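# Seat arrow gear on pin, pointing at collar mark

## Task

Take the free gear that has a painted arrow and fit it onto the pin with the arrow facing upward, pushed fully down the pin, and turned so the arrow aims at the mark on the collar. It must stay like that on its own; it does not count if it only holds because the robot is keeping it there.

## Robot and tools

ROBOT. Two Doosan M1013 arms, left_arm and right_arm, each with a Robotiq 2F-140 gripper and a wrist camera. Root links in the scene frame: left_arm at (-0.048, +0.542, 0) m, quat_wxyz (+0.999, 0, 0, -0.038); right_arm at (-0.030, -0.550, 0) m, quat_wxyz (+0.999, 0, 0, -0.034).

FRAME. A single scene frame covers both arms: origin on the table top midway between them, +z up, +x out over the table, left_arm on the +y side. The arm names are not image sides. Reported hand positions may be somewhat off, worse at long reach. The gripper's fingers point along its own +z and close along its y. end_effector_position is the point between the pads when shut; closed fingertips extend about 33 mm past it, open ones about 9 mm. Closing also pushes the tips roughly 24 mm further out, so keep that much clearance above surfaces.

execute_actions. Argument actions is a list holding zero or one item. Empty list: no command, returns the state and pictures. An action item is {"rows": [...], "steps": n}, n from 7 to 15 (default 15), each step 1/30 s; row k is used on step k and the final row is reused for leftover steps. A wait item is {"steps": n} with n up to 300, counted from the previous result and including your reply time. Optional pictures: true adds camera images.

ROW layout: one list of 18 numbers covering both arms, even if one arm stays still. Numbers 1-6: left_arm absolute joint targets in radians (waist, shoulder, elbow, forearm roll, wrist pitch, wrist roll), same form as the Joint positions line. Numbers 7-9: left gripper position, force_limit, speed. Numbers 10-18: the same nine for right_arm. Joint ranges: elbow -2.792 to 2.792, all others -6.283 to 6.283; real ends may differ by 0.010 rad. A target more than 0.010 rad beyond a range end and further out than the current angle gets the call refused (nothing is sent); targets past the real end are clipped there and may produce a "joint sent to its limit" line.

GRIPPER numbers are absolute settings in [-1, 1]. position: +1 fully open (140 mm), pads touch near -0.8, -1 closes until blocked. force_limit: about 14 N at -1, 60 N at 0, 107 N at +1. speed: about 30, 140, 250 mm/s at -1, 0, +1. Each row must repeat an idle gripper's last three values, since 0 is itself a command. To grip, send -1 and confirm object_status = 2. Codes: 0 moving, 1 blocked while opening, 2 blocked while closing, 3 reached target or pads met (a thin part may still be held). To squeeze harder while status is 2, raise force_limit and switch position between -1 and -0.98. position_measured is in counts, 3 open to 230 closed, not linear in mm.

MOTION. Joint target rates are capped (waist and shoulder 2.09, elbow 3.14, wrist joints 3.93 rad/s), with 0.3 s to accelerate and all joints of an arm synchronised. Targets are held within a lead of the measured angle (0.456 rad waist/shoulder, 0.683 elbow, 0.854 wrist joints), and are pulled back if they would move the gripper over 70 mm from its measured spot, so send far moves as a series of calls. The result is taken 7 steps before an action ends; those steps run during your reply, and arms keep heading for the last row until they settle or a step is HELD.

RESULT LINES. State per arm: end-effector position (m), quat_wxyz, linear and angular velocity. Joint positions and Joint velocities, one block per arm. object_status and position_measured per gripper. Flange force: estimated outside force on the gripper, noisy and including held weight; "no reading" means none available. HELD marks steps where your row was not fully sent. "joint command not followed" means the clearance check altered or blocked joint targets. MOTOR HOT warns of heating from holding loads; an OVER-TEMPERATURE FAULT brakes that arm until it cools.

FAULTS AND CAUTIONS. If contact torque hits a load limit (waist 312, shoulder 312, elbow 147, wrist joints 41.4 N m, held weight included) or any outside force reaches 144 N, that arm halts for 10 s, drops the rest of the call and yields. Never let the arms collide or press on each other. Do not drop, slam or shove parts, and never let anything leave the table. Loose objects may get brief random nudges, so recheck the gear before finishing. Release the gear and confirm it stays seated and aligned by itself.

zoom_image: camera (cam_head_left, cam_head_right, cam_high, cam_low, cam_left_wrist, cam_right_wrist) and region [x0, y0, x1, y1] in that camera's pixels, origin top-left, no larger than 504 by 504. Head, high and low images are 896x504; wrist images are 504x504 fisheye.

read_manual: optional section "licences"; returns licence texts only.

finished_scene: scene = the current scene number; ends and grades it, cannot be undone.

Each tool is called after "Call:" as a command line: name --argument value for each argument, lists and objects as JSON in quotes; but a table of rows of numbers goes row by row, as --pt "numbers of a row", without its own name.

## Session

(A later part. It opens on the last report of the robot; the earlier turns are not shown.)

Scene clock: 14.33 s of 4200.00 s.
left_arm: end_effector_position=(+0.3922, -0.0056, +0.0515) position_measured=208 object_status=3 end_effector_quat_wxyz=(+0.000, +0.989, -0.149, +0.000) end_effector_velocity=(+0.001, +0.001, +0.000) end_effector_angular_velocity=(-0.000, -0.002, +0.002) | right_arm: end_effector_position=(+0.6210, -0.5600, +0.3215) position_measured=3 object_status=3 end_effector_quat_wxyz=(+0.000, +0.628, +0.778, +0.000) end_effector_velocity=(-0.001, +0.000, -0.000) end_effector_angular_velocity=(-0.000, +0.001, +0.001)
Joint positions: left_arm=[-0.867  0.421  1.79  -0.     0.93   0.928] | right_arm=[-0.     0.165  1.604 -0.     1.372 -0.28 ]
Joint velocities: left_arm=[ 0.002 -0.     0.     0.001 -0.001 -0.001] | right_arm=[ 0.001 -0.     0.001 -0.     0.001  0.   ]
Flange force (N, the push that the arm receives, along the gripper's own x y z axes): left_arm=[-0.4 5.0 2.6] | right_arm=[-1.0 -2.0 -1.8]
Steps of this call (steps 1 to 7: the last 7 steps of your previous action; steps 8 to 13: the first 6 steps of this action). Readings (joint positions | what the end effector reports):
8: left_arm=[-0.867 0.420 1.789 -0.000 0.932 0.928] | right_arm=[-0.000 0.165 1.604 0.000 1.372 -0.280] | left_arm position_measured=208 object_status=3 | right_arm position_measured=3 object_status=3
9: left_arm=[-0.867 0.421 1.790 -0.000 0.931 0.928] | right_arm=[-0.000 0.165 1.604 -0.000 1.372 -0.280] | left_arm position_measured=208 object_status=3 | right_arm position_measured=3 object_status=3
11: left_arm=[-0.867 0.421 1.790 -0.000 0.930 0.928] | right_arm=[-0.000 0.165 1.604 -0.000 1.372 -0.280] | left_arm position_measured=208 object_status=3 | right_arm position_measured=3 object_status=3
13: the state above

Call:
execute_actions --actions '[{"rows":[[-0.8671,0.3436,1.7186,0,1.0794,0.9277,-0.58,0,0,0,0.165,1.604,0,1.372,-0.28,1,0,0]],"steps":13}]'

Call:
execute_actions --actions '[{"rows":[[-0.7325,0.2935,1.789,0,1.059,0.4123,0.1,0,0,0,0.165,1.604,0,1.372,-0.28,1,0,0]],"steps":15}]'

Call:
execute_actions --actions '[{"rows":[[-0.7325,0.3429,1.8393,0,0.9594,0.4123,0.1,0,0,0,0.165,1.604,0,1.372,-0.28,1,0,0]],"steps":15}]' --pictures true

Call:
zoom_image --camera "cam_left_wrist" --region '[130,80,380,330]'

Scene clock: 23.67 s of 4200.00 s.
left_arm: end_effector_position=(+0.3931, -0.0067, +0.1292) position_measured=202 object_status=0 end_effector_quat_wxyz=(+0.001, +0.989, -0.150, +0.001) end_effector_velocity=(-0.011, +0.017, +0.388) end_effector_angular_velocity=(-0.003, -0.004, +0.000) | right_arm: end_effector_position=(+0.6210, -0.5600, +0.3215) position_measured=3 object_status=3 end_effector_quat_wxyz=(+0.000, +0.628, +0.778, +0.000) end_effector_velocity=(-0.000, +0.001, -0.000) end_effector_angular_velocity=(+0.000, +0.001, +0.001)
Joint positions: left_arm=[-0.867  0.353  1.727  0.     1.06   0.928] | right_arm=[-0.     0.165  1.604 -0.     1.372 -0.28 ]
Joint velocities: left_arm=[ 0.    -0.34  -0.306  0.002  0.641 -0.001] | right_arm=[ 0.001  0.     0.     0.     0.001 -0.   ]
Flange force (N, the push that the arm receives, along the gripper's own x y z axes): left_arm=[0.7 5.4 2.9] | right_arm=[-1.2 -1.6 -2.4]
Steps of this call (steps 1 to 7: the last 7 steps of your previous action; steps 8 to 15: the robot went on to your last target; steps 16 to 90: nothing new was sent; then 6.13 s passed at rest; steps 91 to 96: the first 6 steps of this action). Readings (joint positions | what the end effector reports):
91: left_arm=[-0.867 0.421 1.790 0.000 0.930 0.928] | right_arm=[-0.000 0.165 1.604 -0.000 1.372 -0.280] | left_arm position_measured=208 object_status=0 | right_arm position_measured=3 object_status=3
92: left_arm=[-0.867 0.417 1.787 0.000 0.939 0.928] | right_arm=[-0.000 0.165 1.604 -0.000 1.372 -0.280] | left_arm position_measured=205 object_status=0 | right_arm position_measured=3 object_status=3
94: left_arm=[-0.867 0.387 1.759 0.000 0.997 0.928] | right_arm=[-0.000 0.165 1.604 -0.000 1.372 -0.280] | left_arm position_measured=202 object_status=0 | right_arm position_measured=3 object_status=3
96: the state above

Scene clock: 24.17 s of 4200.00 s.
left_arm: end_effector_position=(+0.4237, +0.0515, +0.1400) position_measured=152 object_status=0 end_effector_quat_wxyz=(+0.000, +0.998, +0.060, +0.000) end_effector_velocity=(+0.170, +0.363, -0.002) end_effector_angular_velocity=(+0.007, +0.012, +2.571) | right_arm: end_effector_position=(+0.6210, -0.5600, +0.3215) position_measured=3 object_status=3 end_effector_quat_wxyz=(+0.000, +0.628, +0.778, +0.000) end_effector_velocity=(-0.001, -0.000, -0.000) end_effector_angular_velocity=(+0.001, +0.002, -0.001)
Joint positions: left_arm=[-0.78   0.311  1.764  0.     1.065  0.594] | right_arm=[-0.     0.165  1.604 -0.     1.372 -0.28 ]
Joint velocities: left_arm=[ 0.541 -0.2    0.281 -0.003 -0.068 -2.029] | right_arm=[-0.001  0.     0.     0.001  0.002 -0.   ]
Flange force (N, the push that the arm receives, along the gripper's own x y z axes): left_arm=[-1.2 2.9 -0.6] | right_arm=[-2.4 -0.1 -2.7]
Steps of this call (steps 1 to 7: the last 7 steps of your previous action; steps 8 to 15: the first 8 steps of this action). Readings (joint positions | what the end effector reports):
8: left_arm=[-0.867 0.344 1.719 0.000 1.079 0.928] | right_arm=[-0.000 0.165 1.604 -0.000 1.372 -0.280] | left_arm position_measured=202 object_status=0 | right_arm position_measured=3 object_status=3
9: left_arm=[-0.865 0.343 1.720 0.000 1.079 0.919] | right_arm=[-0.000 0.165 1.604 0.000 1.372 -0.280] | left_arm position_measured=198 object_status=0 | right_arm position_measured=3 object_status=3
11: left_arm=[-0.850 0.337 1.728 0.000 1.076 0.859] | right_arm=[-0.000 0.165 1.604 -0.000 1.372 -0.280] | left_arm position_measured=183 object_status=0 | right_arm position_measured=3 object_status=3
15: the state above

Scene clock: 24.67 s of 4200.00 s.
left_arm: end_effector_position=(+0.4371, +0.0842, +0.0830) position_measured=117 object_status=3 end_effector_quat_wxyz=(-0.000, +0.985, +0.174, -0.000) end_effector_velocity=(+0.001, -0.001, +0.002) end_effector_angular_velocity=(-0.005, -0.004, +0.001) | right_arm: end_effector_position=(+0.6210, -0.5600, +0.3215) position_measured=3 object_status=3 end_effector_quat_wxyz=(+0.000, +0.628, +0.778, +0.000) end_effector_velocity=(-0.001, -0.000, -0.001) end_effector_angular_velocity=(+0.000, +0.001, -0.000)
Joint positions: left_arm=[-0.732  0.343  1.839 -0.     0.96   0.412] | right_arm=[-0.     0.165  1.604  0.     1.372 -0.28 ]
Joint velocities: left_arm=[ 0.    -0.002 -0.001 -0.    -0.004 -0.001] | right_arm=[-0.001 -0.     0.001  0.    -0.    -0.   ]
Flange force (N, the push that the arm receives, along the gripper's own x y z axes): left_arm=[-5.6 2.1 0.0] | right_arm=[-0.1 -0.2 -2.2]
Steps of this call (steps 1 to 7: the last 7 steps of your previous action; steps 8 to 15: the first 8 steps of this action). Readings (joint positions | what the end effector reports):
8: left_arm=[-0.732 0.294 1.789 -0.000 1.058 0.412] | right_arm=[-0.000 0.165 1.604 -0.000 1.372 -0.280] | left_arm position_measured=117 object_status=0 | right_arm position_measured=3 object_status=3
9: left_arm=[-0.732 0.298 1.793 -0.000 1.050 0.412] | right_arm=[-0.000 0.165 1.604 -0.000 1.372 -0.280] | left_arm position_measured=117 object_status=0 | right_arm position_measured=3 object_status=3
11: left_arm=[-0.732 0.325 1.821 -0.000 0.995 0.412] | right_arm=[-0.000 0.165 1.604 -0.000 1.372 -0.280] | left_arm position_measured=117 object_status=3 | right_arm position_measured=3 object_status=3
15: the state above

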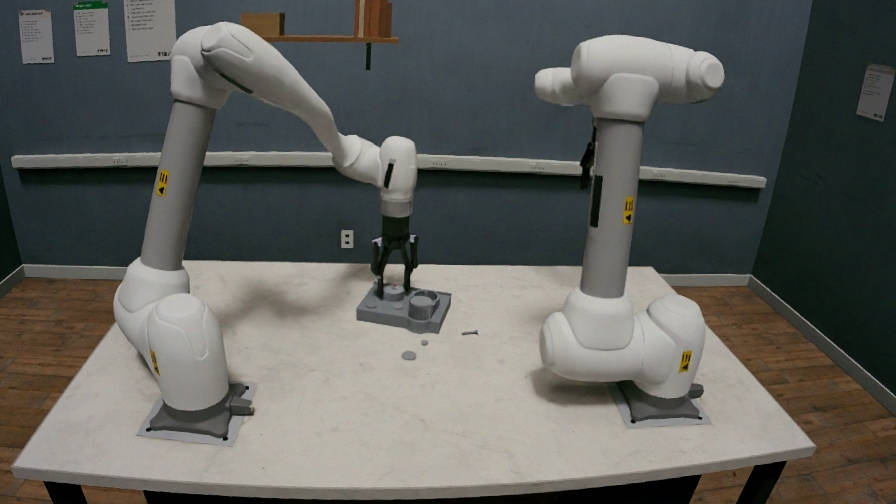

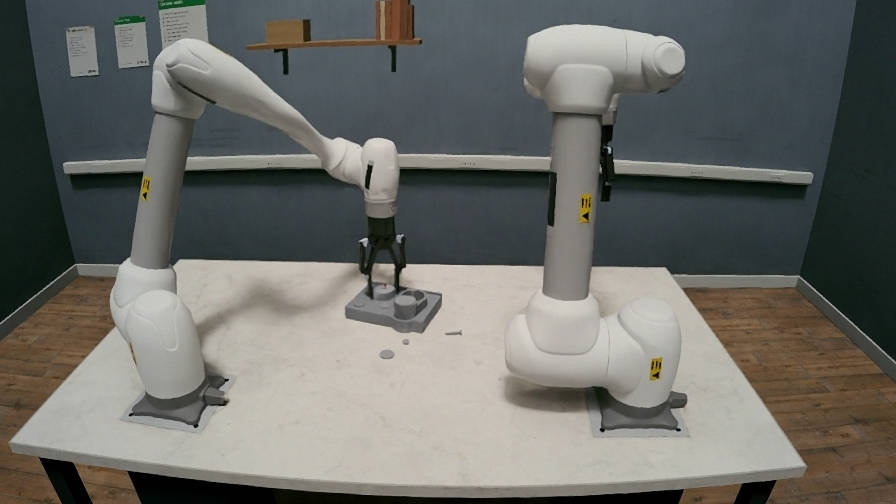

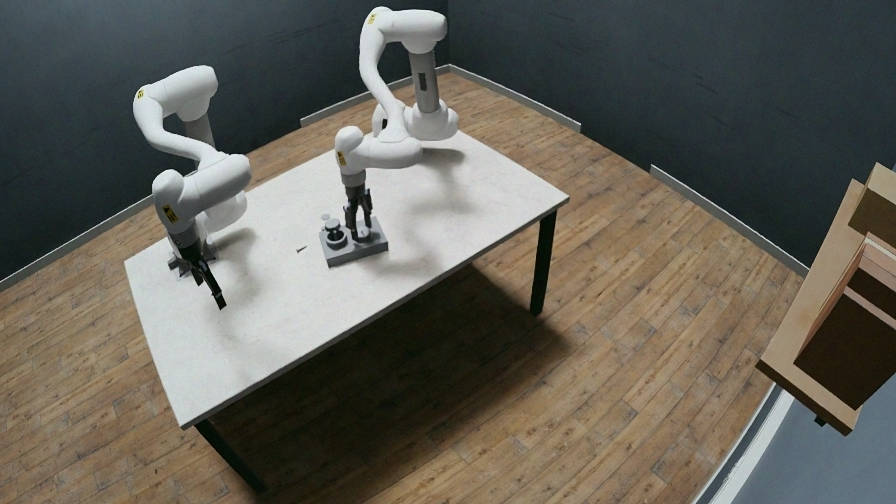

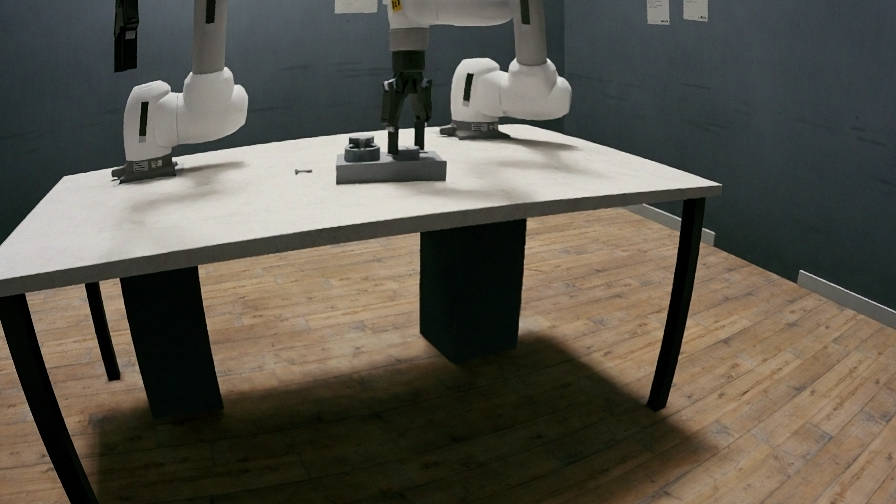

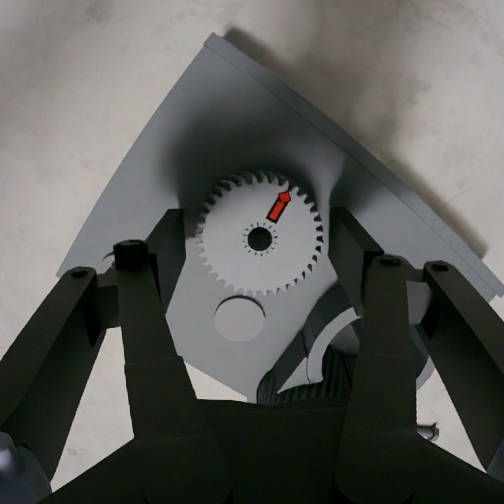

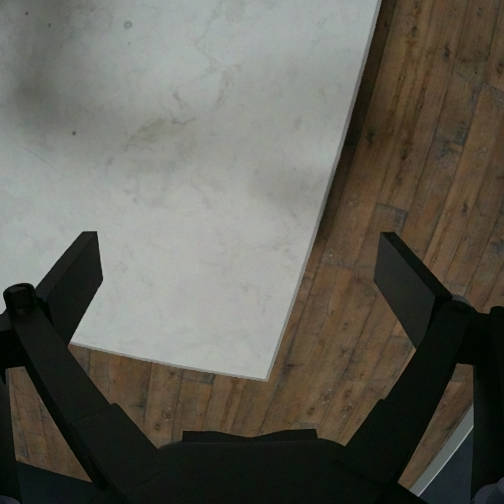

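Region (130, 80, 380, 330) of cam_left_wrist's 504x504 image, scaled by 2.016, with more detail than that image has.

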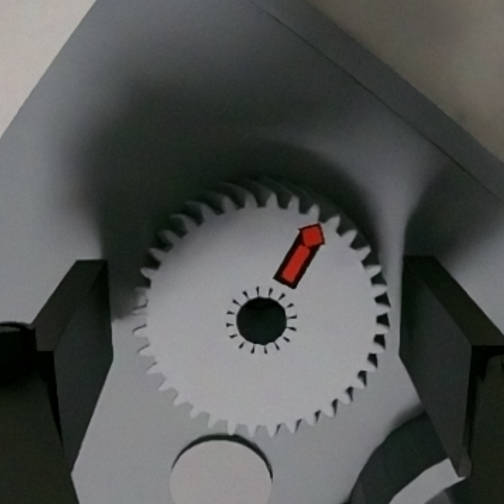

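Call:
execute_actions --actions '[{"rows":[[-0.7325,0.3429,1.8393,0,0.9594,0.4123,-1,0,-0.7,0,0.165,1.604,0,1.372,-0.28,1,0,0]],"steps":15}]'

Call:
execute_actions --actions '[{"steps":10}]'

Scene clock: 25.17 s of 4200.00 s.
left_arm: end_effector_position=(+0.4374, +0.0840, +0.0831) position_measured=138 object_status=0 end_effector_quat_wxyz=(+0.000, +0.985, +0.174, +0.000) end_effector_velocity=(+0.002, +0.000, +0.001) end_effector_angular_velocity=(-0.001, -0.002, +0.002) | right_arm: end_effector_position=(+0.6210, -0.5600, +0.3215) position_measured=3 object_status=3 end_effector_quat_wxyz=(+0.000, +0.628, +0.778, +0.000) end_effector_velocity=(+0.000, +0.000, -0.000) end_effector_angular_velocity=(-0.000, -0.000, +0.000)
Joint positions: left_arm=[-0.732  0.343  1.839  0.     0.959  0.412] | right_arm=[-0.     0.165  1.604 -0.     1.372 -0.28 ]
Joint velocities: left_arm=[ 0.002 -0.    -0.002  0.    -0.    -0.   ] | right_arm=[ 0.  0.  0. -0. -0.  0.]
Flange force (N, the push that the arm receives, along the gripper's own x y z axes): left_arm=[-8.8 -6.2 -30.8] | right_arm=[-3.3 -1.3 -2.6]
Steps of this call (steps 1 to 7: the last 7 steps of your previous action; steps 8 to 15: the first 8 steps of this action). Readings (joint positions | what the end effector reports):
8: left_arm=[-0.732 0.343 1.839 -0.000 0.959 0.412] | right_arm=[-0.000 0.165 1.604 0.000 1.372 -0.280] | left_arm position_measured=117 object_status=0 | right_arm position_measured=3 object_status=3
9: left_arm=[-0.732 0.343 1.839 -0.000 0.959 0.412] | right_arm=[-0.000 0.165 1.604 -0.000 1.372 -0.280] | left_arm position_measured=118 object_status=0 | right_arm position_measured=3 object_status=3
11: left_arm=[-0.732 0.343 1.839 -0.000 0.959 0.412] | right_arm=[-0.000 0.165 1.604 -0.000 1.372 -0.280] | left_arm position_measured=125 object_status=0 | right_arm position_measured=3 object_status=3
15: the state above

Scene clock: 25.50 s of 4200.00 s.
left_arm: end_effector_position=(+0.4374, +0.0840, +0.0831) position_measured=140 object_status=2 end_effector_quat_wxyz=(+0.000, +0.985, +0.174, +0.000) end_effector_velocity=(+0.000, -0.000, -0.001) end_effector_angular_velocity=(+0.002, +0.001, -0.001) | right_arm: end_effector_position=(+0.6210, -0.5600, +0.3215) position_measured=3 object_status=3 end_effector_quat_wxyz=(+0.000, +0.628, +0.778, +0.000) end_effector_velocity=(+0.001, +0.000, +0.001) end_effector_angular_velocity=(-0.001, -0.004, +0.001)
Joint positions: left_arm=[-0.732  0.343  1.839  0.     0.959  0.412] | right_arm=[-0.     0.165  1.604 -0.     1.372 -0.28 ]
Joint velocities: left_arm=[-0.001  0.002 -0.001  0.001  0.001 -0.   ] | right_arm=[ 0.001 -0.001 -0.    -0.001 -0.003  0.   ]
Flange force (N, the push that the arm receives, along the gripper's own x y z axes): left_arm=[-6.1 -1.9 -28.6] | right_arm=[-0.6 1.4 -2.3]
Kept back: nothing.
Steps of this call (steps 1 to 7: the last 7 steps of your previous action; steps 8 to 10: the robot went on to your last target). Readings (joint positions | what the end effector reports):
1: left_arm=[-0.732 0.343 1.839 0.000 0.959 0.412] | right_arm=[-0.000 0.165 1.604 0.000 1.372 -0.280] | left_arm position_measured=140 object_status=0 | right_arm position_measured=3 object_status=3
2: left_arm=[-0.732 0.343 1.839 0.000 0.959 0.412] | right_arm=[-0.000 0.165 1.604 -0.000 1.372 -0.280] | left_arm position_measured=140 object_status=0 | right_arm position_measured=3 object_status=3
4: left_arm=[-0.732 0.343 1.839 0.000 0.959 0.412] | right_arm=[-0.000 0.165 1.604 -0.000 1.372 -0.280] | left_arm position_measured=140 object_status=0 | right_arm position_measured=3 object_status=3
8: left_arm=[-0.732 0.343 1.839 0.000 0.959 0.412] | right_arm=[-0.000 0.165 1.604 -0.000 1.372 -0.280] | left_arm position_measured=140 object_status=2 | right_arm position_measured=3 object_status=3
10: the state above

Call:
execute_actions --actions '[{"rows":[[-0.7325,0.335,1.832,0,0.9746,0.4123,-1,0,-0.7,0,0.165,1.604,0,1.372,-0.28,1,0,0],[-0.7325,0.335,1.832,0,0.9746,0.4123,-1,0,-0.7,0,0.165,1.604,0,1.372,-0.28,1,0,0],[-0.7325,0.289,1.7847,0,1.0679,0.4123,-1,0,-0.7,0,0.165,1.604,0,1.372,-0.28,1,0,0]],"steps":14}]'

Call:
execute_actions --actions '[{"rows":[[-0.8677,0.344,1.718,0,1.0796,1.14,-1,0,-0.7,0,0.165,1.604,0,1.372,-0.28,1,0,0]],"steps":15}]'

Call:
execute_actions --actions '[{"steps":16}]' --pictures true

Call:
zoom_image --camera "cam_left_wrist" --region '[160,140,360,340]'

Scene clock: 26.20 s of 4200.00 s.
left_arm: end_effector_position=(+0.4382, +0.0832, +0.1417) position_measured=140 object_status=2 end_effector_quat_wxyz=(+0.001, +0.985, +0.174, +0.001) end_effector_velocity=(-0.003, +0.004, +0.231) end_effector_angular_velocity=(-0.010, -0.009, +0.001) | right_arm: end_effector_position=(+0.6210, -0.5600, +0.3215) position_measured=3 object_status=3 end_effector_quat_wxyz=(+0.000, +0.628, +0.778, +0.000) end_effector_velocity=(+0.000, +0.000, -0.000) end_effector_angular_velocity=(-0.000, -0.001, +0.000)
Joint positions: left_arm=[-0.732  0.292  1.787  0.     1.06   0.412] | right_arm=[-0.     0.165  1.604  0.     1.372 -0.28 ]
Joint velocities: left_arm=[ 0.001 -0.199 -0.2   -0.     0.386  0.   ] | right_arm=[ 0.    -0.     0.001 -0.    -0.001  0.   ]
Flange force (N, the push that the arm receives, along the gripper's own x y z axes): left_arm=[-3.1 6.8 -3.0] | right_arm=[-0.2 0.3 -2.4]
Steps of this call (steps 1 to 14: the robot went on to your last target; steps 15 to 21: the first 7 steps of this action). Readings (joint positions | what the end effector reports):
15: left_arm=[-0.732 0.343 1.839 0.000 0.960 0.412] | right_arm=[-0.000 0.165 1.604 -0.000 1.372 -0.280] | left_arm position_measured=140 object_status=2 | right_arm position_measured=3 object_status=3
16: left_arm=[-0.732 0.340 1.837 0.000 0.966 0.412] | right_arm=[-0.000 0.165 1.604 -0.000 1.372 -0.280] | left_arm position_measured=140 object_status=2 | right_arm position_measured=3 object_status=3
18: left_arm=[-0.732 0.330 1.828 0.000 0.985 0.412] | right_arm=[-0.000 0.165 1.604 0.000 1.372 -0.280] | left_arm position_measured=140 object_status=2 | right_arm position_measured=3 object_status=3
21: the state above

Scene clock: 26.70 s of 4200.00 s.
left_arm: end_effector_position=(+0.4173, +0.0393, +0.1426) position_measured=140 object_status=2 end_effector_quat_wxyz=(-0.000, +0.999, -0.037, -0.000) end_effector_velocity=(-0.173, -0.346, -0.018) end_effector_angular_velocity=(-0.005, -0.000, -3.256) | right_arm: end_effector_position=(+0.6210, -0.5600, +0.3215) position_measured=3 object_status=3 end_effector_quat_wxyz=(+0.000, +0.628, +0.778, +0.000) end_effector_velocity=(-0.001, -0.000, -0.001) end_effector_angular_velocity=(-0.001, +0.001, -0.000)
Joint positions: left_arm=[-0.799  0.316  1.752  0.     1.074  0.77 ] | right_arm=[-0.     0.165  1.604 -0.     1.372 -0.28 ]
Joint velocities: left_arm=[-0.517  0.21  -0.256 -0.003  0.042  2.74 ] | right_arm=[-0.    -0.     0.001 -0.001  0.     0.   ]
Flange force (N, the push that the arm receives, along the gripper's own x y z axes): left_arm=[-1.0 5.5 7.3] | right_arm=[-1.8 -2.0 -3.4]
Steps of this call (steps 1 to 7: the last 7 steps of your previous action; steps 8 to 15: the first 8 steps of this action). Readings (joint positions | what the end effector reports):
8: left_arm=[-0.733 0.289 1.785 0.000 1.068 0.412] | right_arm=[-0.000 0.165 1.604 -0.000 1.372 -0.280] | left_arm position_measured=140 object_status=2 | right_arm position_measured=3 object_status=3
9: left_arm=[-0.734 0.290 1.784 0.000 1.068 0.421] | right_arm=[-0.000 0.165 1.604 -0.000 1.372 -0.280] | left_arm position_measured=140 object_status=2 | right_arm position_measured=3 object_status=3
11: left_arm=[-0.745 0.294 1.779 0.000 1.069 0.481] | right_arm=[-0.000 0.165 1.604 -0.000 1.372 -0.280] | left_arm position_measured=140 object_status=2 | right_arm position_measured=3 object_status=3
15: the state above

Scene clock: 27.23 s of 4200.00 s.
left_arm: end_effector_position=(+0.3921, -0.0061, +0.1400) position_measured=140 object_status=2 end_effector_quat_wxyz=(+0.000, +0.967, -0.254, -0.000) end_effector_velocity=(-0.001, +0.001, -0.000) end_effector_angular_velocity=(+0.001, +0.002, -0.001) | right_arm: end_effector_position=(+0.6210, -0.5600, +0.3215) position_measured=3 object_status=3 end_effector_quat_wxyz=(+0.000, +0.628, +0.778, +0.000) end_effector_velocity=(-0.000, +0.001, -0.001) end_effector_angular_velocity=(+0.000, +0.001, +0.002)
Joint positions: left_arm=[-0.868  0.344  1.718 -0.     1.08   1.14 ] | right_arm=[-0.     0.165  1.604 -0.     1.372 -0.28 ]
Joint velocities: left_arm=[-0.    -0.     0.001 -0.001  0.002  0.001] | right_arm=[ 0.002  0.     0.001  0.    -0.    -0.   ]
Flange force (N, the push that the arm receives, along the gripper's own x y z axes): left_arm=[1.0 5.4 8.5] | right_arm=[-1.1 -1.3 -1.4]
Kept back: nothing.
Steps of this call (steps 1 to 7: the last 7 steps of your previous action; steps 8 to 16: the robot went on to your last target). Readings (joint positions | what the end effector reports):
1: left_arm=[-0.816 0.323 1.744 -0.000 1.075 0.861] | right_arm=[-0.000 0.165 1.604 0.000 1.372 -0.280] | left_arm position_measured=140 object_status=2 | right_arm position_measured=3 object_status=3
2: left_arm=[-0.831 0.329 1.736 -0.000 1.076 0.942] | right_arm=[-0.000 0.165 1.604 -0.000 1.372 -0.280] | left_arm position_measured=140 object_status=2 | right_arm position_measured=3 object_status=3
4: left_arm=[-0.854 0.338 1.725 -0.000 1.078 1.063] | right_arm=[-0.000 0.165 1.604 -0.000 1.372 -0.280] | left_arm position_measured=140 object_status=2 | right_arm position_measured=3 object_status=3
8: left_arm=[-0.868 0.344 1.718 -0.000 1.080 1.139] | right_arm=[-0.000 0.165 1.604 -0.000 1.372 -0.280] | left_arm position_measured=140 object_status=2 | right_arm position_measured=3 object_status=3
16: the state above

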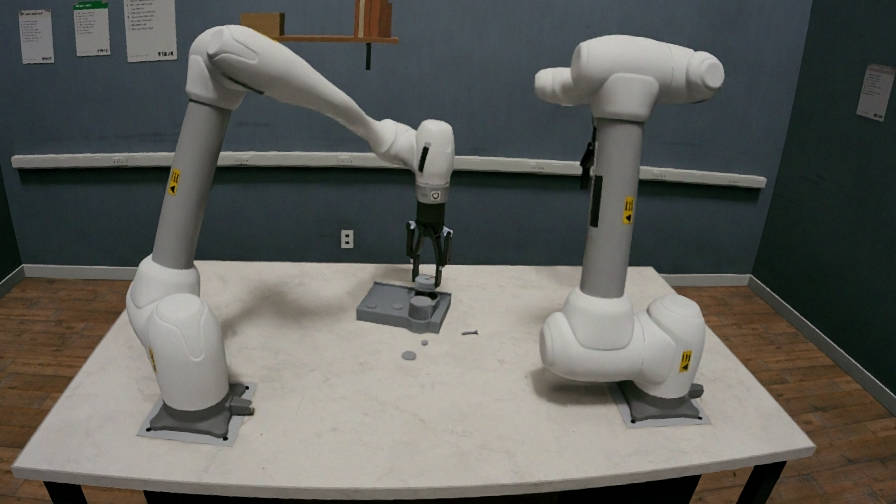

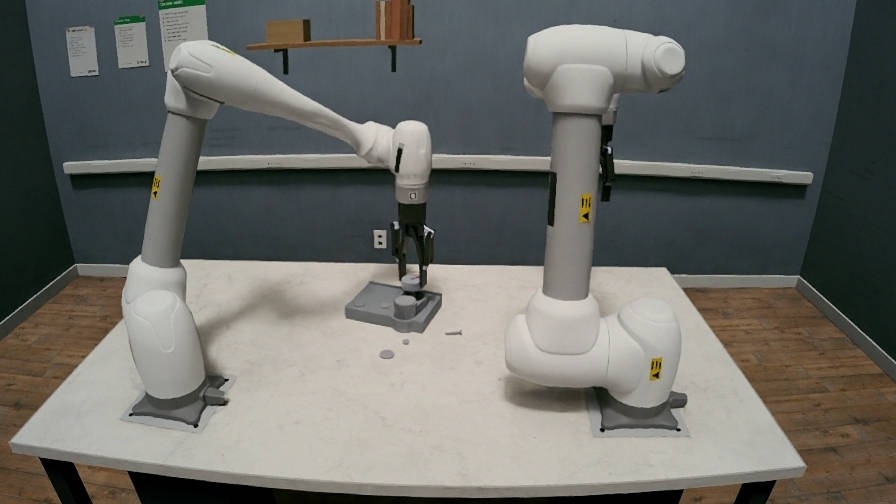

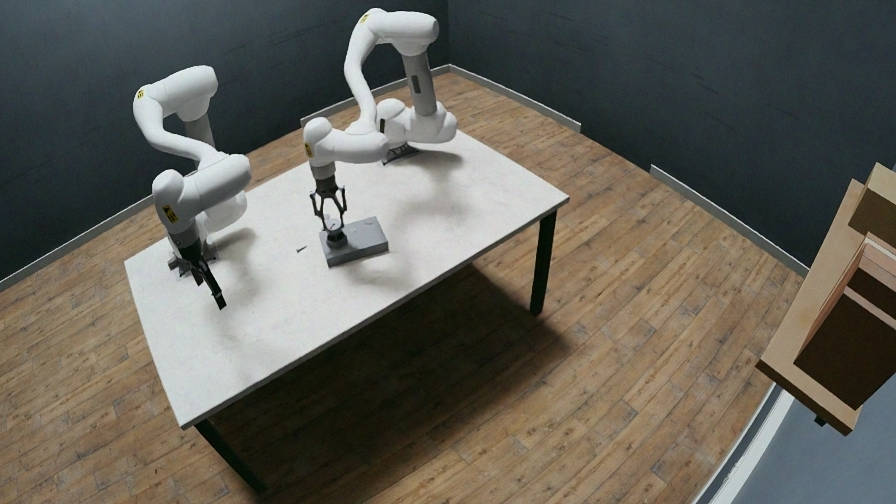

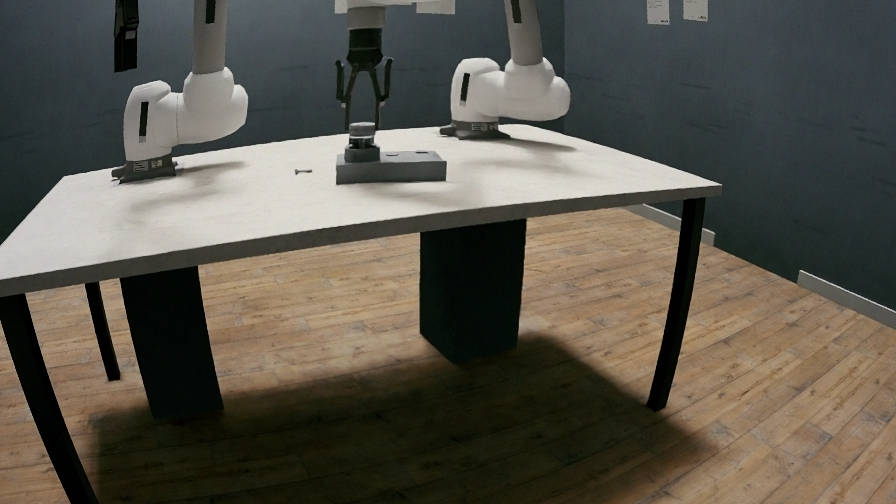

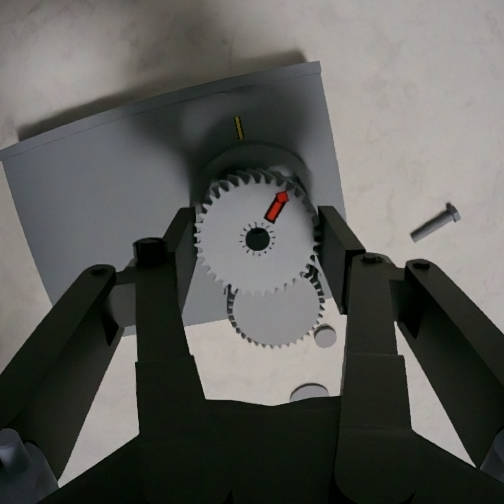

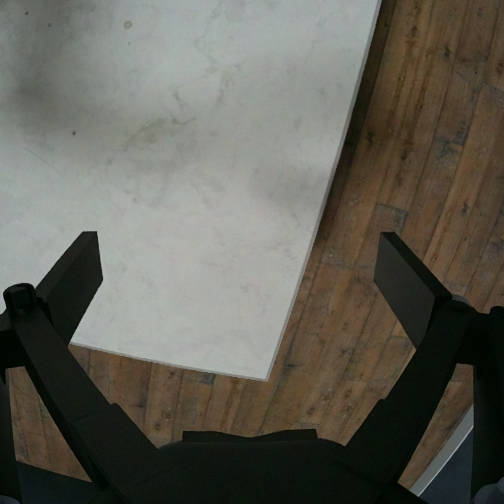

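Region (160, 140, 360, 340) of cam_left_wrist's 504x504 image, scaled by 2.520, with more detail than that image has.

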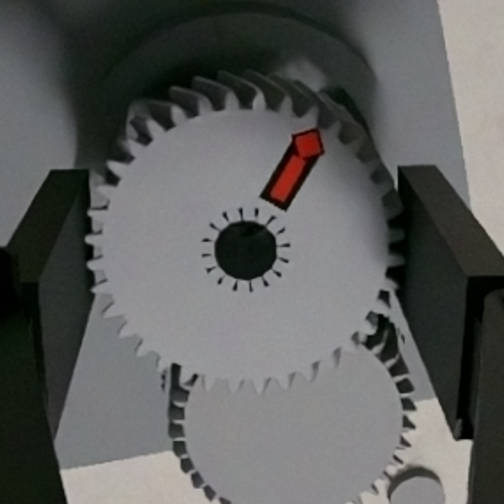

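Call:
execute_actions --actions '[{"rows":[[-0.8677,0.3495,1.7245,0,1.0676,1.172,-1,0,-0.7,0,0.165,1.604,0,1.372,-0.28,1,0,0],[-0.8677,0.3495,1.7245,0,1.0676,1.172,-1,0,-0.7,0,0.165,1.604,0,1.372,-0.28,1,0,0],[-0.8677,0.3503,1.7254,0,1.0659,1.172,-1,0,-0.7,0,0.165,1.604,0,1.372,-0.28,1,0,0],[-0.8677,0.3518,1.7272,0,1.0626,1.172,-1,0,-0.7,0,0.165,1.604,0,1.372,-0.28,1,0,0]],"steps":15}]'

Scene clock: 27.80 s of 4200.00 s.
left_arm: end_effector_position=(+0.3921, -0.0062, +0.1300) position_measured=140 object_status=2 end_effector_quat_wxyz=(+0.000, +0.963, -0.269, -0.000) end_effector_velocity=(-0.000, -0.001, -0.000) end_effector_angular_velocity=(-0.001, +0.000, -0.001) | right_arm: end_effector_position=(+0.6210, -0.5600, +0.3215) position_measured=3 object_status=3 end_effector_quat_wxyz=(+0.000, +0.628, +0.778, +0.000) end_effector_velocity=(+0.001, -0.001, -0.000) end_effector_angular_velocity=(+0.001, -0.001, -0.002)
Joint positions: left_arm=[-0.868  0.352  1.727 -0.     1.063  1.172] | right_arm=[-0.     0.165  1.604 -0.     1.372 -0.28 ]
Joint velocities: left_arm=[-0.001  0.001 -0.    -0.    -0.001  0.   ] | right_arm=[-0.002  0.     0.     0.001 -0.002  0.   ]
Flange force (N, the push that the arm receives, along the gripper's own x y z axes): left_arm=[-2.0 12.5 6.5] | right_arm=[0.3 -0.3 -1.9]
Steps of this call (steps 1 to 9: the robot went on to your last target; steps 10 to 17: the first 8 steps of this action). Readings (joint positions | what the end effector reports):
10: left_arm=[-0.868 0.344 1.718 -0.000 1.080 1.140] | right_arm=[-0.000 0.165 1.604 -0.000 1.372 -0.280] | left_arm position_measured=140 object_status=2 | right_arm position_measured=3 object_status=3
11: left_arm=[-0.868 0.345 1.719 -0.000 1.077 1.149] | right_arm=[-0.000 0.165 1.604 -0.000 1.372 -0.280] | left_arm position_measured=140 object_status=2 | right_arm position_measured=3 object_status=3
13: left_arm=[-0.868 0.350 1.725 -0.000 1.067 1.171] | right_arm=[-0.000 0.165 1.604 -0.000 1.372 -0.280] | left_arm position_measured=140 object_status=2 | right_arm position_measured=3 object_status=3
17: the state above

Call:
execute_actions --actions '[{"rows":[[-0.8683,0.3526,1.7281,0,1.0609,1.162,-1,0,-0.7,0,0.165,1.604,0,1.372,-0.28,1,0,0]],"steps":15}]'

Scene clock: 28.30 s of 4200.00 s.
left_arm: end_effector_position=(+0.3918, -0.0063, +0.1289) position_measured=140 object_status=2 end_effector_quat_wxyz=(-0.000, +0.964, -0.265, -0.000) end_effector_velocity=(+0.001, -0.001, +0.001) end_effector_angular_velocity=(-0.003, -0.000, +0.003) | right_arm: end_effector_position=(+0.6210, -0.5600, +0.3215) position_measured=3 object_status=3 end_effector_quat_wxyz=(+0.000, +0.628, +0.778, +0.000) end_effector_velocity=(-0.000, +0.000, -0.000) end_effector_angular_velocity=(+0.000, +0.000, +0.000)
Joint positions: left_arm=[-0.868  0.353  1.728 -0.     1.061  1.162] | right_arm=[-0.     0.165  1.604 -0.     1.372 -0.28 ]
Joint velocities: left_arm=[ 0.001 -0.001 -0.001 -0.002 -0.    -0.001] | right_arm=[ 0.  0.  0.  0. -0.  0.]
Flange force (N, the push that the arm receives, along the gripper's own x y z axes): left_arm=[-4.4 9.1 8.0] | right_arm=[-1.4 -2.2 -3.1]
Steps of this call (steps 1 to 7: the last 7 steps of your previous action; steps 8 to 15: the first 8 steps of this action). Readings (joint positions | what the end effector reports):
8: left_arm=[-0.868 0.352 1.727 -0.000 1.063 1.172] | right_arm=[-0.000 0.165 1.604 -0.000 1.372 -0.280] | left_arm position_measured=140 object_status=2 | right_arm position_measured=3 object_status=3
9: left_arm=[-0.868 0.352 1.728 -0.000 1.062 1.167] | right_arm=[-0.000 0.165 1.604 0.000 1.372 -0.280] | left_arm position_measured=140 object_status=2 | right_arm position_measured=3 object_status=3
11: left_arm=[-0.868 0.353 1.728 -0.000 1.061 1.162] | right_arm=[-0.000 0.165 1.604 -0.000 1.372 -0.280] | left_arm position_measured=140 object_status=2 | right_arm position_measured=3 object_status=3
15: the state above

Call:
execute_actions --actions '[{"rows":[[-0.8688,0.3531,1.7294,0,1.0591,1.151,-1,0,-0.7,0,0.165,1.604,0,1.372,-0.28,1,0,0]],"steps":15}]'

Scene clock: 28.80 s of 4200.00 s.
left_arm: end_effector_position=(+0.3914, -0.0064, +0.1280) position_measured=140 object_status=2 end_effector_quat_wxyz=(+0.000, +0.966, -0.260, +0.000) end_effector_velocity=(-0.000, +0.001, -0.000) end_effector_angular_velocity=(+0.001, +0.001, +0.001) | right_arm: end_effector_position=(+0.6210, -0.5600, +0.3215) position_measured=3 object_status=3 end_effector_quat_wxyz=(+0.000, +0.628, +0.778, +0.000) end_effector_velocity=(+0.000, -0.001, -0.000) end_effector_angular_velocity=(-0.000, -0.001, -0.002)
Joint positions: left_arm=[-0.869  0.353  1.729 -0.     1.059  1.151] | right_arm=[-0.     0.165  1.604 -0.     1.372 -0.28 ]
Joint velocities: left_arm=[ 0.001 -0.     0.001 -0.     0.     0.   ] | right_arm=[-0.002 -0.     0.    -0.    -0.001 -0.   ]
Flange force (N, the push that the arm receives, along the gripper's own x y z axes): left_arm=[-2.9 -0.1 6.9] | right_arm=[-0.7 -0.6 -2.3]
Steps of this call (steps 1 to 7: the last 7 steps of your previous action; steps 8 to 15: the first 8 steps of this action). Readings (joint positions | what the end effector reports):
8: left_arm=[-0.868 0.353 1.728 -0.000 1.061 1.162] | right_arm=[-0.000 0.165 1.604 -0.000 1.372 -0.280] | left_arm position_measured=140 object_status=2 | right_arm position_measured=3 object_status=3
9: left_arm=[-0.868 0.353 1.728 -0.000 1.060 1.156] | right_arm=[-0.000 0.165 1.604 -0.000 1.372 -0.280] | left_arm position_measured=140 object_status=2 | right_arm position_measured=3 object_status=3
11: left_arm=[-0.869 0.353 1.729 -0.000 1.059 1.151] | right_arm=[-0.000 0.165 1.604 -0.000 1.372 -0.280] | left_arm position_measured=140 object_status=2 | right_arm position_measured=3 object_status=3
15: the state above

Call:
execute_actions --actions '[{"rows":[[-0.8686,0.3537,1.7306,0,1.0573,1.141,-1,0,-0.7,0,0.165,1.604,0,1.372,-0.28,1,0,0]],"steps":15}]'

Scene clock: 29.30 s of 4200.00 s.
left_arm: end_effector_position=(+0.3913, -0.0063, +0.1270) position_measured=140 object_status=2 end_effector_quat_wxyz=(+0.000, +0.967, -0.255, +0.000) end_effector_velocity=(-0.001, +0.000, +0.001) end_effector_angular_velocity=(-0.001, -0.001, -0.000) | right_arm: end_effector_position=(+0.6210, -0.5600, +0.3215) position_measured=3 object_status=3 end_effector_quat_wxyz=(+0.000, +0.628, +0.778, +0.000) end_effector_velocity=(+0.000, -0.000, +0.001) end_effector_angular_velocity=(-0.000, -0.001, -0.000)
Joint positions: left_arm=[-0.869  0.354  1.731  0.     1.057  1.141] | right_arm=[-0.     0.165  1.604  0.     1.372 -0.28 ]
Joint velocities: left_arm=[-0.001 -0.003  0.001  0.001  0.    -0.001] | right_arm=[-0.    -0.    -0.001 -0.    -0.    -0.   ]
Flange force (N, the push that the arm receives, along the gripper's own x y z axes): left_arm=[3.2 2.3 2.8] | right_arm=[-3.0 -2.5 -3.1]
Steps of this call (steps 1 to 7: the last 7 steps of your previous action; steps 8 to 15: the first 8 steps of this action). Readings (joint positions | what the end effector reports):
8: left_arm=[-0.869 0.353 1.729 -0.000 1.059 1.151] | right_arm=[-0.000 0.165 1.604 0.000 1.372 -0.280] | left_arm position_measured=140 object_status=2 | right_arm position_measured=3 object_status=3
9: left_arm=[-0.869 0.353 1.730 0.000 1.058 1.146] | right_arm=[-0.000 0.165 1.604 -0.000 1.372 -0.280] | left_arm position_measured=140 object_status=2 | right_arm position_measured=3 object_status=3
11: left_arm=[-0.869 0.354 1.731 0.000 1.057 1.141] | right_arm=[-0.000 0.165 1.604 0.000 1.372 -0.280] | left_arm position_measured=140 object_status=2 | right_arm position_measured=3 object_status=3
15: the state above

Call:
execute_actions --actions '[{"rows":[[-0.8686,0.3537,1.7306,0,1.0573,1.12,-1,0,-0.7,0,0.165,1.604,0,1.372,-0.28,1,0,0]],"steps":15}]'

Scene clock: 29.80 s of 4200.00 s.
left_arm: end_effector_position=(+0.3913, -0.0062, +0.1269) position_measured=140 object_status=2 end_effector_quat_wxyz=(-0.000, +0.970, -0.245, -0.000) end_effector_velocity=(+0.001, -0.000, +0.001) end_effector_angular_velocity=(-0.001, -0.001, +0.001) | right_arm: end_effector_position=(+0.6210, -0.5600, +0.3215) position_measured=3 object_status=3 end_effector_quat_wxyz=(+0.000, +0.628, +0.778, +0.000) end_effector_velocity=(+0.001, -0.000, +0.001) end_effector_angular_velocity=(+0.000, -0.002, -0.000)
Joint positions: left_arm=[-0.869  0.354  1.731  0.     1.057  1.12 ] | right_arm=[-0.     0.165  1.604 -0.     1.372 -0.28 ]
Joint velocities: left_arm=[ 0.001  0.    -0.001  0.     0.    -0.   ] | right_arm=[-0.    -0.    -0.001  0.    -0.    -0.   ]
Flange force (N, the push that the arm receives, along the gripper's own x y z axes): left_arm=[0.2 3.6 7.2] | right_arm=[0.6 -2.3 -3.2]
Steps of this call (steps 1 to 7: the last 7 steps of your previous action; steps 8 to 15: the first 8 steps of this action). Readings (joint positions | what the end effector reports):
8: left_arm=[-0.869 0.354 1.731 0.000 1.057 1.141] | right_arm=[-0.000 0.165 1.604 0.000 1.372 -0.280] | left_arm position_measured=140 object_status=2 | right_arm position_measured=3 object_status=3
9: left_arm=[-0.869 0.354 1.731 0.000 1.057 1.133] | right_arm=[-0.000 0.165 1.604 0.000 1.372 -0.280] | left_arm position_measured=140 object_status=2 | right_arm position_measured=3 object_status=3
11: left_arm=[-0.869 0.354 1.731 0.000 1.057 1.121] | right_arm=[-0.000 0.165 1.604 0.000 1.372 -0.280] | left_arm position_measured=140 object_status=2 | right_arm position_measured=3 object_status=3
15: the state above

Freed.

Call:
execute_actions --actions '[{"rows":[[-0.8686,0.3545,1.7315,0,1.0556,1.10,-1,0,-0.7,0,0.165,1.604,0,1.372,-0.28,1,0,0]],"steps":15}]'

Scene clock: 30.30 s of 4200.00 s.
left_arm: end_effector_position=(+0.3914, -0.0062, +0.1260) position_measured=140 object_status=2 end_effector_quat_wxyz=(+0.000, +0.972, -0.235, +0.000) end_effector_velocity=(-0.000, -0.000, -0.000) end_effector_angular_velocity=(+0.001, +0.001, -0.001) | right_arm: end_effector_position=(+0.6210, -0.5600, +0.3215) position_measured=3 object_status=3 end_effector_quat_wxyz=(+0.000, +0.628, +0.778, +0.000) end_effector_velocity=(-0.000, -0.001, +0.000) end_effector_angular_velocity=(-0.000, -0.000, -0.001)
Joint positions: left_arm=[-0.869  0.354  1.731  0.     1.056  1.1  ] | right_arm=[-0.     0.165  1.604 -0.     1.372 -0.28 ]
Joint velocities: left_arm=[-0.001  0.001 -0.     0.     0.001  0.   ] | right_arm=[-0.001 -0.    -0.    -0.     0.     0.   ]
Flange force (N, the push that the arm receives, along the gripper's own x y z axes): left_arm=[-2.2 3.4 8.5] | right_arm=[0.2 -2.4 -2.3]
Steps of this call (steps 1 to 7: the last 7 steps of your previous action; steps 8 to 15: the first 8 steps of this action). Readings (joint positions | what the end effector reports):
8: left_arm=[-0.869 0.354 1.731 0.000 1.057 1.120] | right_arm=[-0.000 0.165 1.604 -0.000 1.372 -0.280] | left_arm position_measured=140 object_status=2 | right_arm position_measured=3 object_status=3
9: left_arm=[-0.869 0.354 1.731 0.000 1.057 1.112] | right_arm=[-0.000 0.165 1.604 -0.000 1.372 -0.280] | left_arm position_measured=140 object_status=2 | right_arm position_measured=3 object_status=3
11: left_arm=[-0.869 0.354 1.731 0.000 1.056 1.101] | right_arm=[-0.000 0.165 1.604 0.000 1.372 -0.280] | left_arm position_measured=140 object_status=2 | right_arm position_measured=3 object_status=3
15: the state above

Call:
execute_actions --actions '[{"rows":[[-0.8686,0.3557,1.7328,0,1.0531,1.085,-1,0,-0.7,0,0.165,1.604,0,1.372,-0.28,1,0,0]],"steps":15}]'

Scene clock: 30.80 s of 4200.00 s.
left_arm: end_effector_position=(+0.3914, -0.0062, +0.1246) position_measured=140 object_status=2 end_effector_quat_wxyz=(+0.000, +0.974, -0.227, +0.000) end_effector_velocity=(-0.000, -0.000, -0.001) end_effector_angular_velocity=(+0.000, -0.000, +0.000) | right_arm: end_effector_position=(+0.6210, -0.5600, +0.3215) position_measured=3 object_status=3 end_effector_quat_wxyz=(+0.000, +0.628, +0.778, +0.000) end_effector_velocity=(+0.000, -0.000, -0.000) end_effector_angular_velocity=(-0.000, -0.000, -0.000)
Joint positions: left_arm=[-0.869  0.356  1.733  0.     1.053  1.085] | right_arm=[-0.     0.165  1.604 -0.     1.372 -0.28 ]
Joint velocities: left_arm=[-0.001  0.     0.001  0.    -0.001 -0.001] | right_arm=[-0.  0.  0. -0. -0.  0.]
Flange force (N, the push that the arm receives, along the gripper's own x y z axes): left_arm=[4.1 5.4 -0.3] | right_arm=[-1.3 0.9 -3.2]
Steps of this call (steps 1 to 7: the last 7 steps of your previous action; steps 8 to 15: the first 8 steps of this action). Readings (joint positions | what the end effector reports):
8: left_arm=[-0.869 0.355 1.732 0.000 1.056 1.100] | right_arm=[-0.000 0.165 1.604 0.000 1.372 -0.280] | left_arm position_measured=140 object_status=2 | right_arm position_measured=3 object_status=3
9: left_arm=[-0.869 0.355 1.732 0.000 1.054 1.093] | right_arm=[-0.000 0.165 1.604 -0.000 1.372 -0.280] | left_arm position_measured=140 object_status=2 | right_arm position_measured=3 object_status=3
11: left_arm=[-0.869 0.356 1.733 0.000 1.053 1.085] | right_arm=[-0.000 0.165 1.604 -0.000 1.372 -0.280] | left_arm position_measured=140 object_status=2 | right_arm position_measured=3 object_status=3
15: the state above

Call:
execute_actions --actions '[{"rows":[[-0.8686,0.3557,1.7328,0,1.0531,1.068,-1,0,-0.7,0,0.165,1.604,0,1.372,-0.28,1,0,0]],"steps":15}]'

Scene clock: 31.30 s of 4200.00 s.
left_arm: end_effector_position=(+0.3914, -0.0062, +0.1244) position_measured=140 object_status=2 end_effector_quat_wxyz=(-0.000, +0.976, -0.219, -0.000) end_effector_velocity=(+0.000, +0.001, +0.001) end_effector_angular_velocity=(+0.000, -0.001, +0.001) | right_arm: end_effector_position=(+0.6210, -0.5600, +0.3215) position_measured=3 object_status=3 end_effector_quat_wxyz=(+0.000, +0.628, +0.778, +0.000) end_effector_velocity=(-0.001, +0.000, -0.000) end_effector_angular_velocity=(+0.000, +0.002, +0.001)
Joint positions: left_arm=[-0.869  0.356  1.733  0.     1.053  1.068] | right_arm=[-0.     0.165  1.604 -0.     1.372 -0.28 ]
Joint velocities: left_arm=[ 0.001 -0.001 -0.     0.001  0.002 -0.001] | right_arm=[ 0.001 -0.     0.001 -0.     0.001 -0.   ]
Flange force (N, the push that the arm receives, along the gripper's own x y z axes): left_arm=[0.6 6.6 6.2] | right_arm=[-1.2 -1.3 -2.8]
Steps of this call (steps 1 to 7: the last 7 steps of your previous action; steps 8 to 15: the first 8 steps of this action). Readings (joint positions | what the end effector reports):
8: left_arm=[-0.869 0.356 1.733 0.000 1.053 1.085] | right_arm=[-0.000 0.165 1.604 0.000 1.372 -0.280] | left_arm position_measured=140 object_status=2 | right_arm position_measured=3 object_status=3
9: left_arm=[-0.869 0.356 1.733 0.000 1.053 1.078] | right_arm=[-0.000 0.165 1.604 -0.000 1.372 -0.280] | left_arm position_measured=140 object_status=2 | right_arm position_measured=3 object_status=3
11: left_arm=[-0.869 0.356 1.733 0.000 1.053 1.068] | right_arm=[-0.000 0.165 1.604 -0.000 1.372 -0.280] | left_arm position_measured=140 object_status=2 | right_arm position_measured=3 object_status=3
15: the state above

Call:
execute_actions --actions '[{"rows":[[-0.8686,0.3569,1.7342,0,1.0505,1.047,-1,0,-0.7,0,0.165,1.604,0,1.372,-0.28,1,0,0]],"steps":15}]'

Scene clock: 31.80 s of 4200.00 s.
left_arm: end_effector_position=(+0.3914, -0.0062, +0.1230) position_measured=140 object_status=2 end_effector_quat_wxyz=(+0.000, +0.978, -0.209, +0.000) end_effector_velocity=(-0.000, +0.000, +0.001) end_effector_angular_velocity=(-0.001, -0.001, +0.000) | right_arm: end_effector_position=(+0.6210, -0.5600, +0.3215) position_measured=3 object_status=3 end_effector_quat_wxyz=(+0.000, +0.628, +0.778, +0.000) end_effector_velocity=(+0.000, +0.000, +0.001) end_effector_angular_velocity=(-0.000, -0.001, +0.000)
Joint positions: left_arm=[-0.869  0.357  1.734  0.     1.051  1.047] | right_arm=[-0.     0.165  1.604  0.     1.372 -0.28 ]
Joint velocities: left_arm=[-0.    -0.002  0.001  0.    -0.    -0.001] | right_arm=[ 0.001 -0.    -0.    -0.    -0.001  0.   ]
Flange force (N, the push that the arm receives, along the gripper's own x y z axes): left_arm=[-0.3 4.6 8.1] | right_arm=[-0.8 -0.5 -3.1]
Steps of this call (steps 1 to 7: the last 7 steps of your previous action; steps 8 to 15: the first 8 steps of this action). Readings (joint positions | what the end effector reports):
8: left_arm=[-0.869 0.356 1.733 0.000 1.053 1.068] | right_arm=[-0.000 0.165 1.604 -0.000 1.372 -0.280] | left_arm position_measured=140 object_status=2 | right_arm position_measured=3 object_status=3
9: left_arm=[-0.869 0.356 1.733 0.000 1.052 1.060] | right_arm=[-0.000 0.165 1.604 0.000 1.372 -0.280] | left_arm position_measured=140 object_status=2 | right_arm position_measured=3 object_status=3
11: left_arm=[-0.869 0.357 1.734 0.000 1.051 1.048] | right_arm=[-0.000 0.165 1.604 0.000 1.372 -0.280] | left_arm position_measured=140 object_status=2 | right_arm position_measured=3 object_status=3
15: the state above

Test rate 9.5/m.

Call:
execute_actions --actions '[{"rows":[[-0.8686,0.3594,1.7368,0,1.0454,1.0185,-1,0,-0.7,0,0.165,1.604,0,1.372,-0.28,1,0,0]],"steps":15}]'

Scene clock: 32.33 s of 4200.00 s.
left_arm: end_effector_position=(+0.3914, -0.0062, +0.1199) position_measured=140 object_status=2 end_effector_quat_wxyz=(-0.000, +0.981, -0.195, -0.000) end_effector_velocity=(-0.000, -0.000, -0.000) end_effector_angular_velocity=(+0.000, +0.001, +0.001) | right_arm: end_effector_position=(+0.6210, -0.5600, +0.3215) position_measured=3 object_status=3 end_effector_quat_wxyz=(+0.000, +0.628, +0.778, +0.000) end_effector_velocity=(-0.000, +0.000, +0.000) end_effector_angular_velocity=(-0.000, +0.000, +0.000)
Joint positions: left_arm=[-0.869  0.359  1.737  0.     1.045  1.019] | right_arm=[-0.     0.165  1.604 -0.     1.372 -0.28 ]
Joint velocities: left_arm=[-0.001  0.001 -0.    -0.     0.    -0.001] | right_arm=[ 0.    -0.    -0.    -0.     0.001 -0.   ]
Flange force (N, the push that the arm receives, along the gripper's own x y z axes): left_arm=[0.7 6.2 9.4] | right_arm=[-1.9 -1.7 -1.8]
Steps of this call (steps 1 to 7: the last 7 steps of your previous action; step 8: the robot went on to your last target; steps 9 to 16: the first 8 steps of this action). Readings (joint positions | what the end effector reports):
9: left_arm=[-0.869 0.357 1.734 0.000 1.050 1.047] | right_arm=[-0.000 0.165 1.604 0.000 1.372 -0.280] | left_arm position_measured=140 object_status=2 | right_arm position_measured=3 object_status=3
10: left_arm=[-0.869 0.358 1.735 0.000 1.049 1.038] | right_arm=[-0.000 0.165 1.604 -0.000 1.372 -0.280] | left_arm position_measured=140 object_status=2 | right_arm position_measured=3 object_status=3
12: left_arm=[-0.869 0.359 1.737 0.000 1.046 1.020] | right_arm=[-0.000 0.165 1.604 -0.000 1.372 -0.280] | left_arm position_measured=140 object_status=2 | right_arm position_measured=3 object_status=3
16: the state above

Call:
execute_actions --actions '[{"rows":[[-0.8686,0.3635,1.7412,0,1.0369,0.971,-1,0,-0.7,0,0.165,1.604,0,1.372,-0.28,1,0,0]],"steps":15}]'

Scene clock: 32.83 s of 4200.00 s.
left_arm: end_effector_position=(+0.3914, -0.0062, +0.1150) position_measured=140 object_status=2 end_effector_quat_wxyz=(+0.000, +0.985, -0.172, +0.000) end_effector_velocity=(-0.000, +0.001, -0.000) end_effector_angular_velocity=(+0.001, +0.000, +0.001) | right_arm: end_effector_position=(+0.6210, -0.5600, +0.3215) position_measured=3 object_status=3 end_effector_quat_wxyz=(+0.000, +0.628, +0.778, +0.000) end_effector_velocity=(+0.000, -0.000, +0.001) end_effector_angular_velocity=(-0.000, -0.001, +0.000)
Joint positions: left_arm=[-0.869  0.364  1.741 -0.     1.037  0.971] | right_arm=[-0.     0.165  1.604  0.     1.372 -0.28 ]
Joint velocities: left_arm=[ 0.    -0.001  0.002  0.001 -0.    -0.001] | right_arm=[ 0.    -0.    -0.001 -0.     0.    -0.   ]
Flange force (N, the push that the arm receives, along the gripper's own x y z axes): left_arm=[-3.0 3.6 9.0] | right_arm=[-0.6 -1.2 -1.8]
Steps of this call (steps 1 to 7: the last 7 steps of your previous action; steps 8 to 15: the first 8 steps of this action). Readings (joint positions | what the end effector reports):
8: left_arm=[-0.869 0.359 1.737 0.000 1.045 1.018] | right_arm=[-0.000 0.165 1.604 0.000 1.372 -0.280] | left_arm position_measured=140 object_status=2 | right_arm position_measured=3 object_status=3
9: left_arm=[-0.869 0.360 1.737 0.000 1.044 1.009] | right_arm=[-0.000 0.165 1.604 -0.000 1.372 -0.280] | left_arm position_measured=140 object_status=2 | right_arm position_measured=3 object_status=3
11: left_arm=[-0.869 0.363 1.741 -0.000 1.038 0.975] | right_arm=[-0.000 0.165 1.604 -0.000 1.372 -0.280] | left_arm position_measured=140 object_status=2 | right_arm position_measured=3 object_status=3
15: the state above


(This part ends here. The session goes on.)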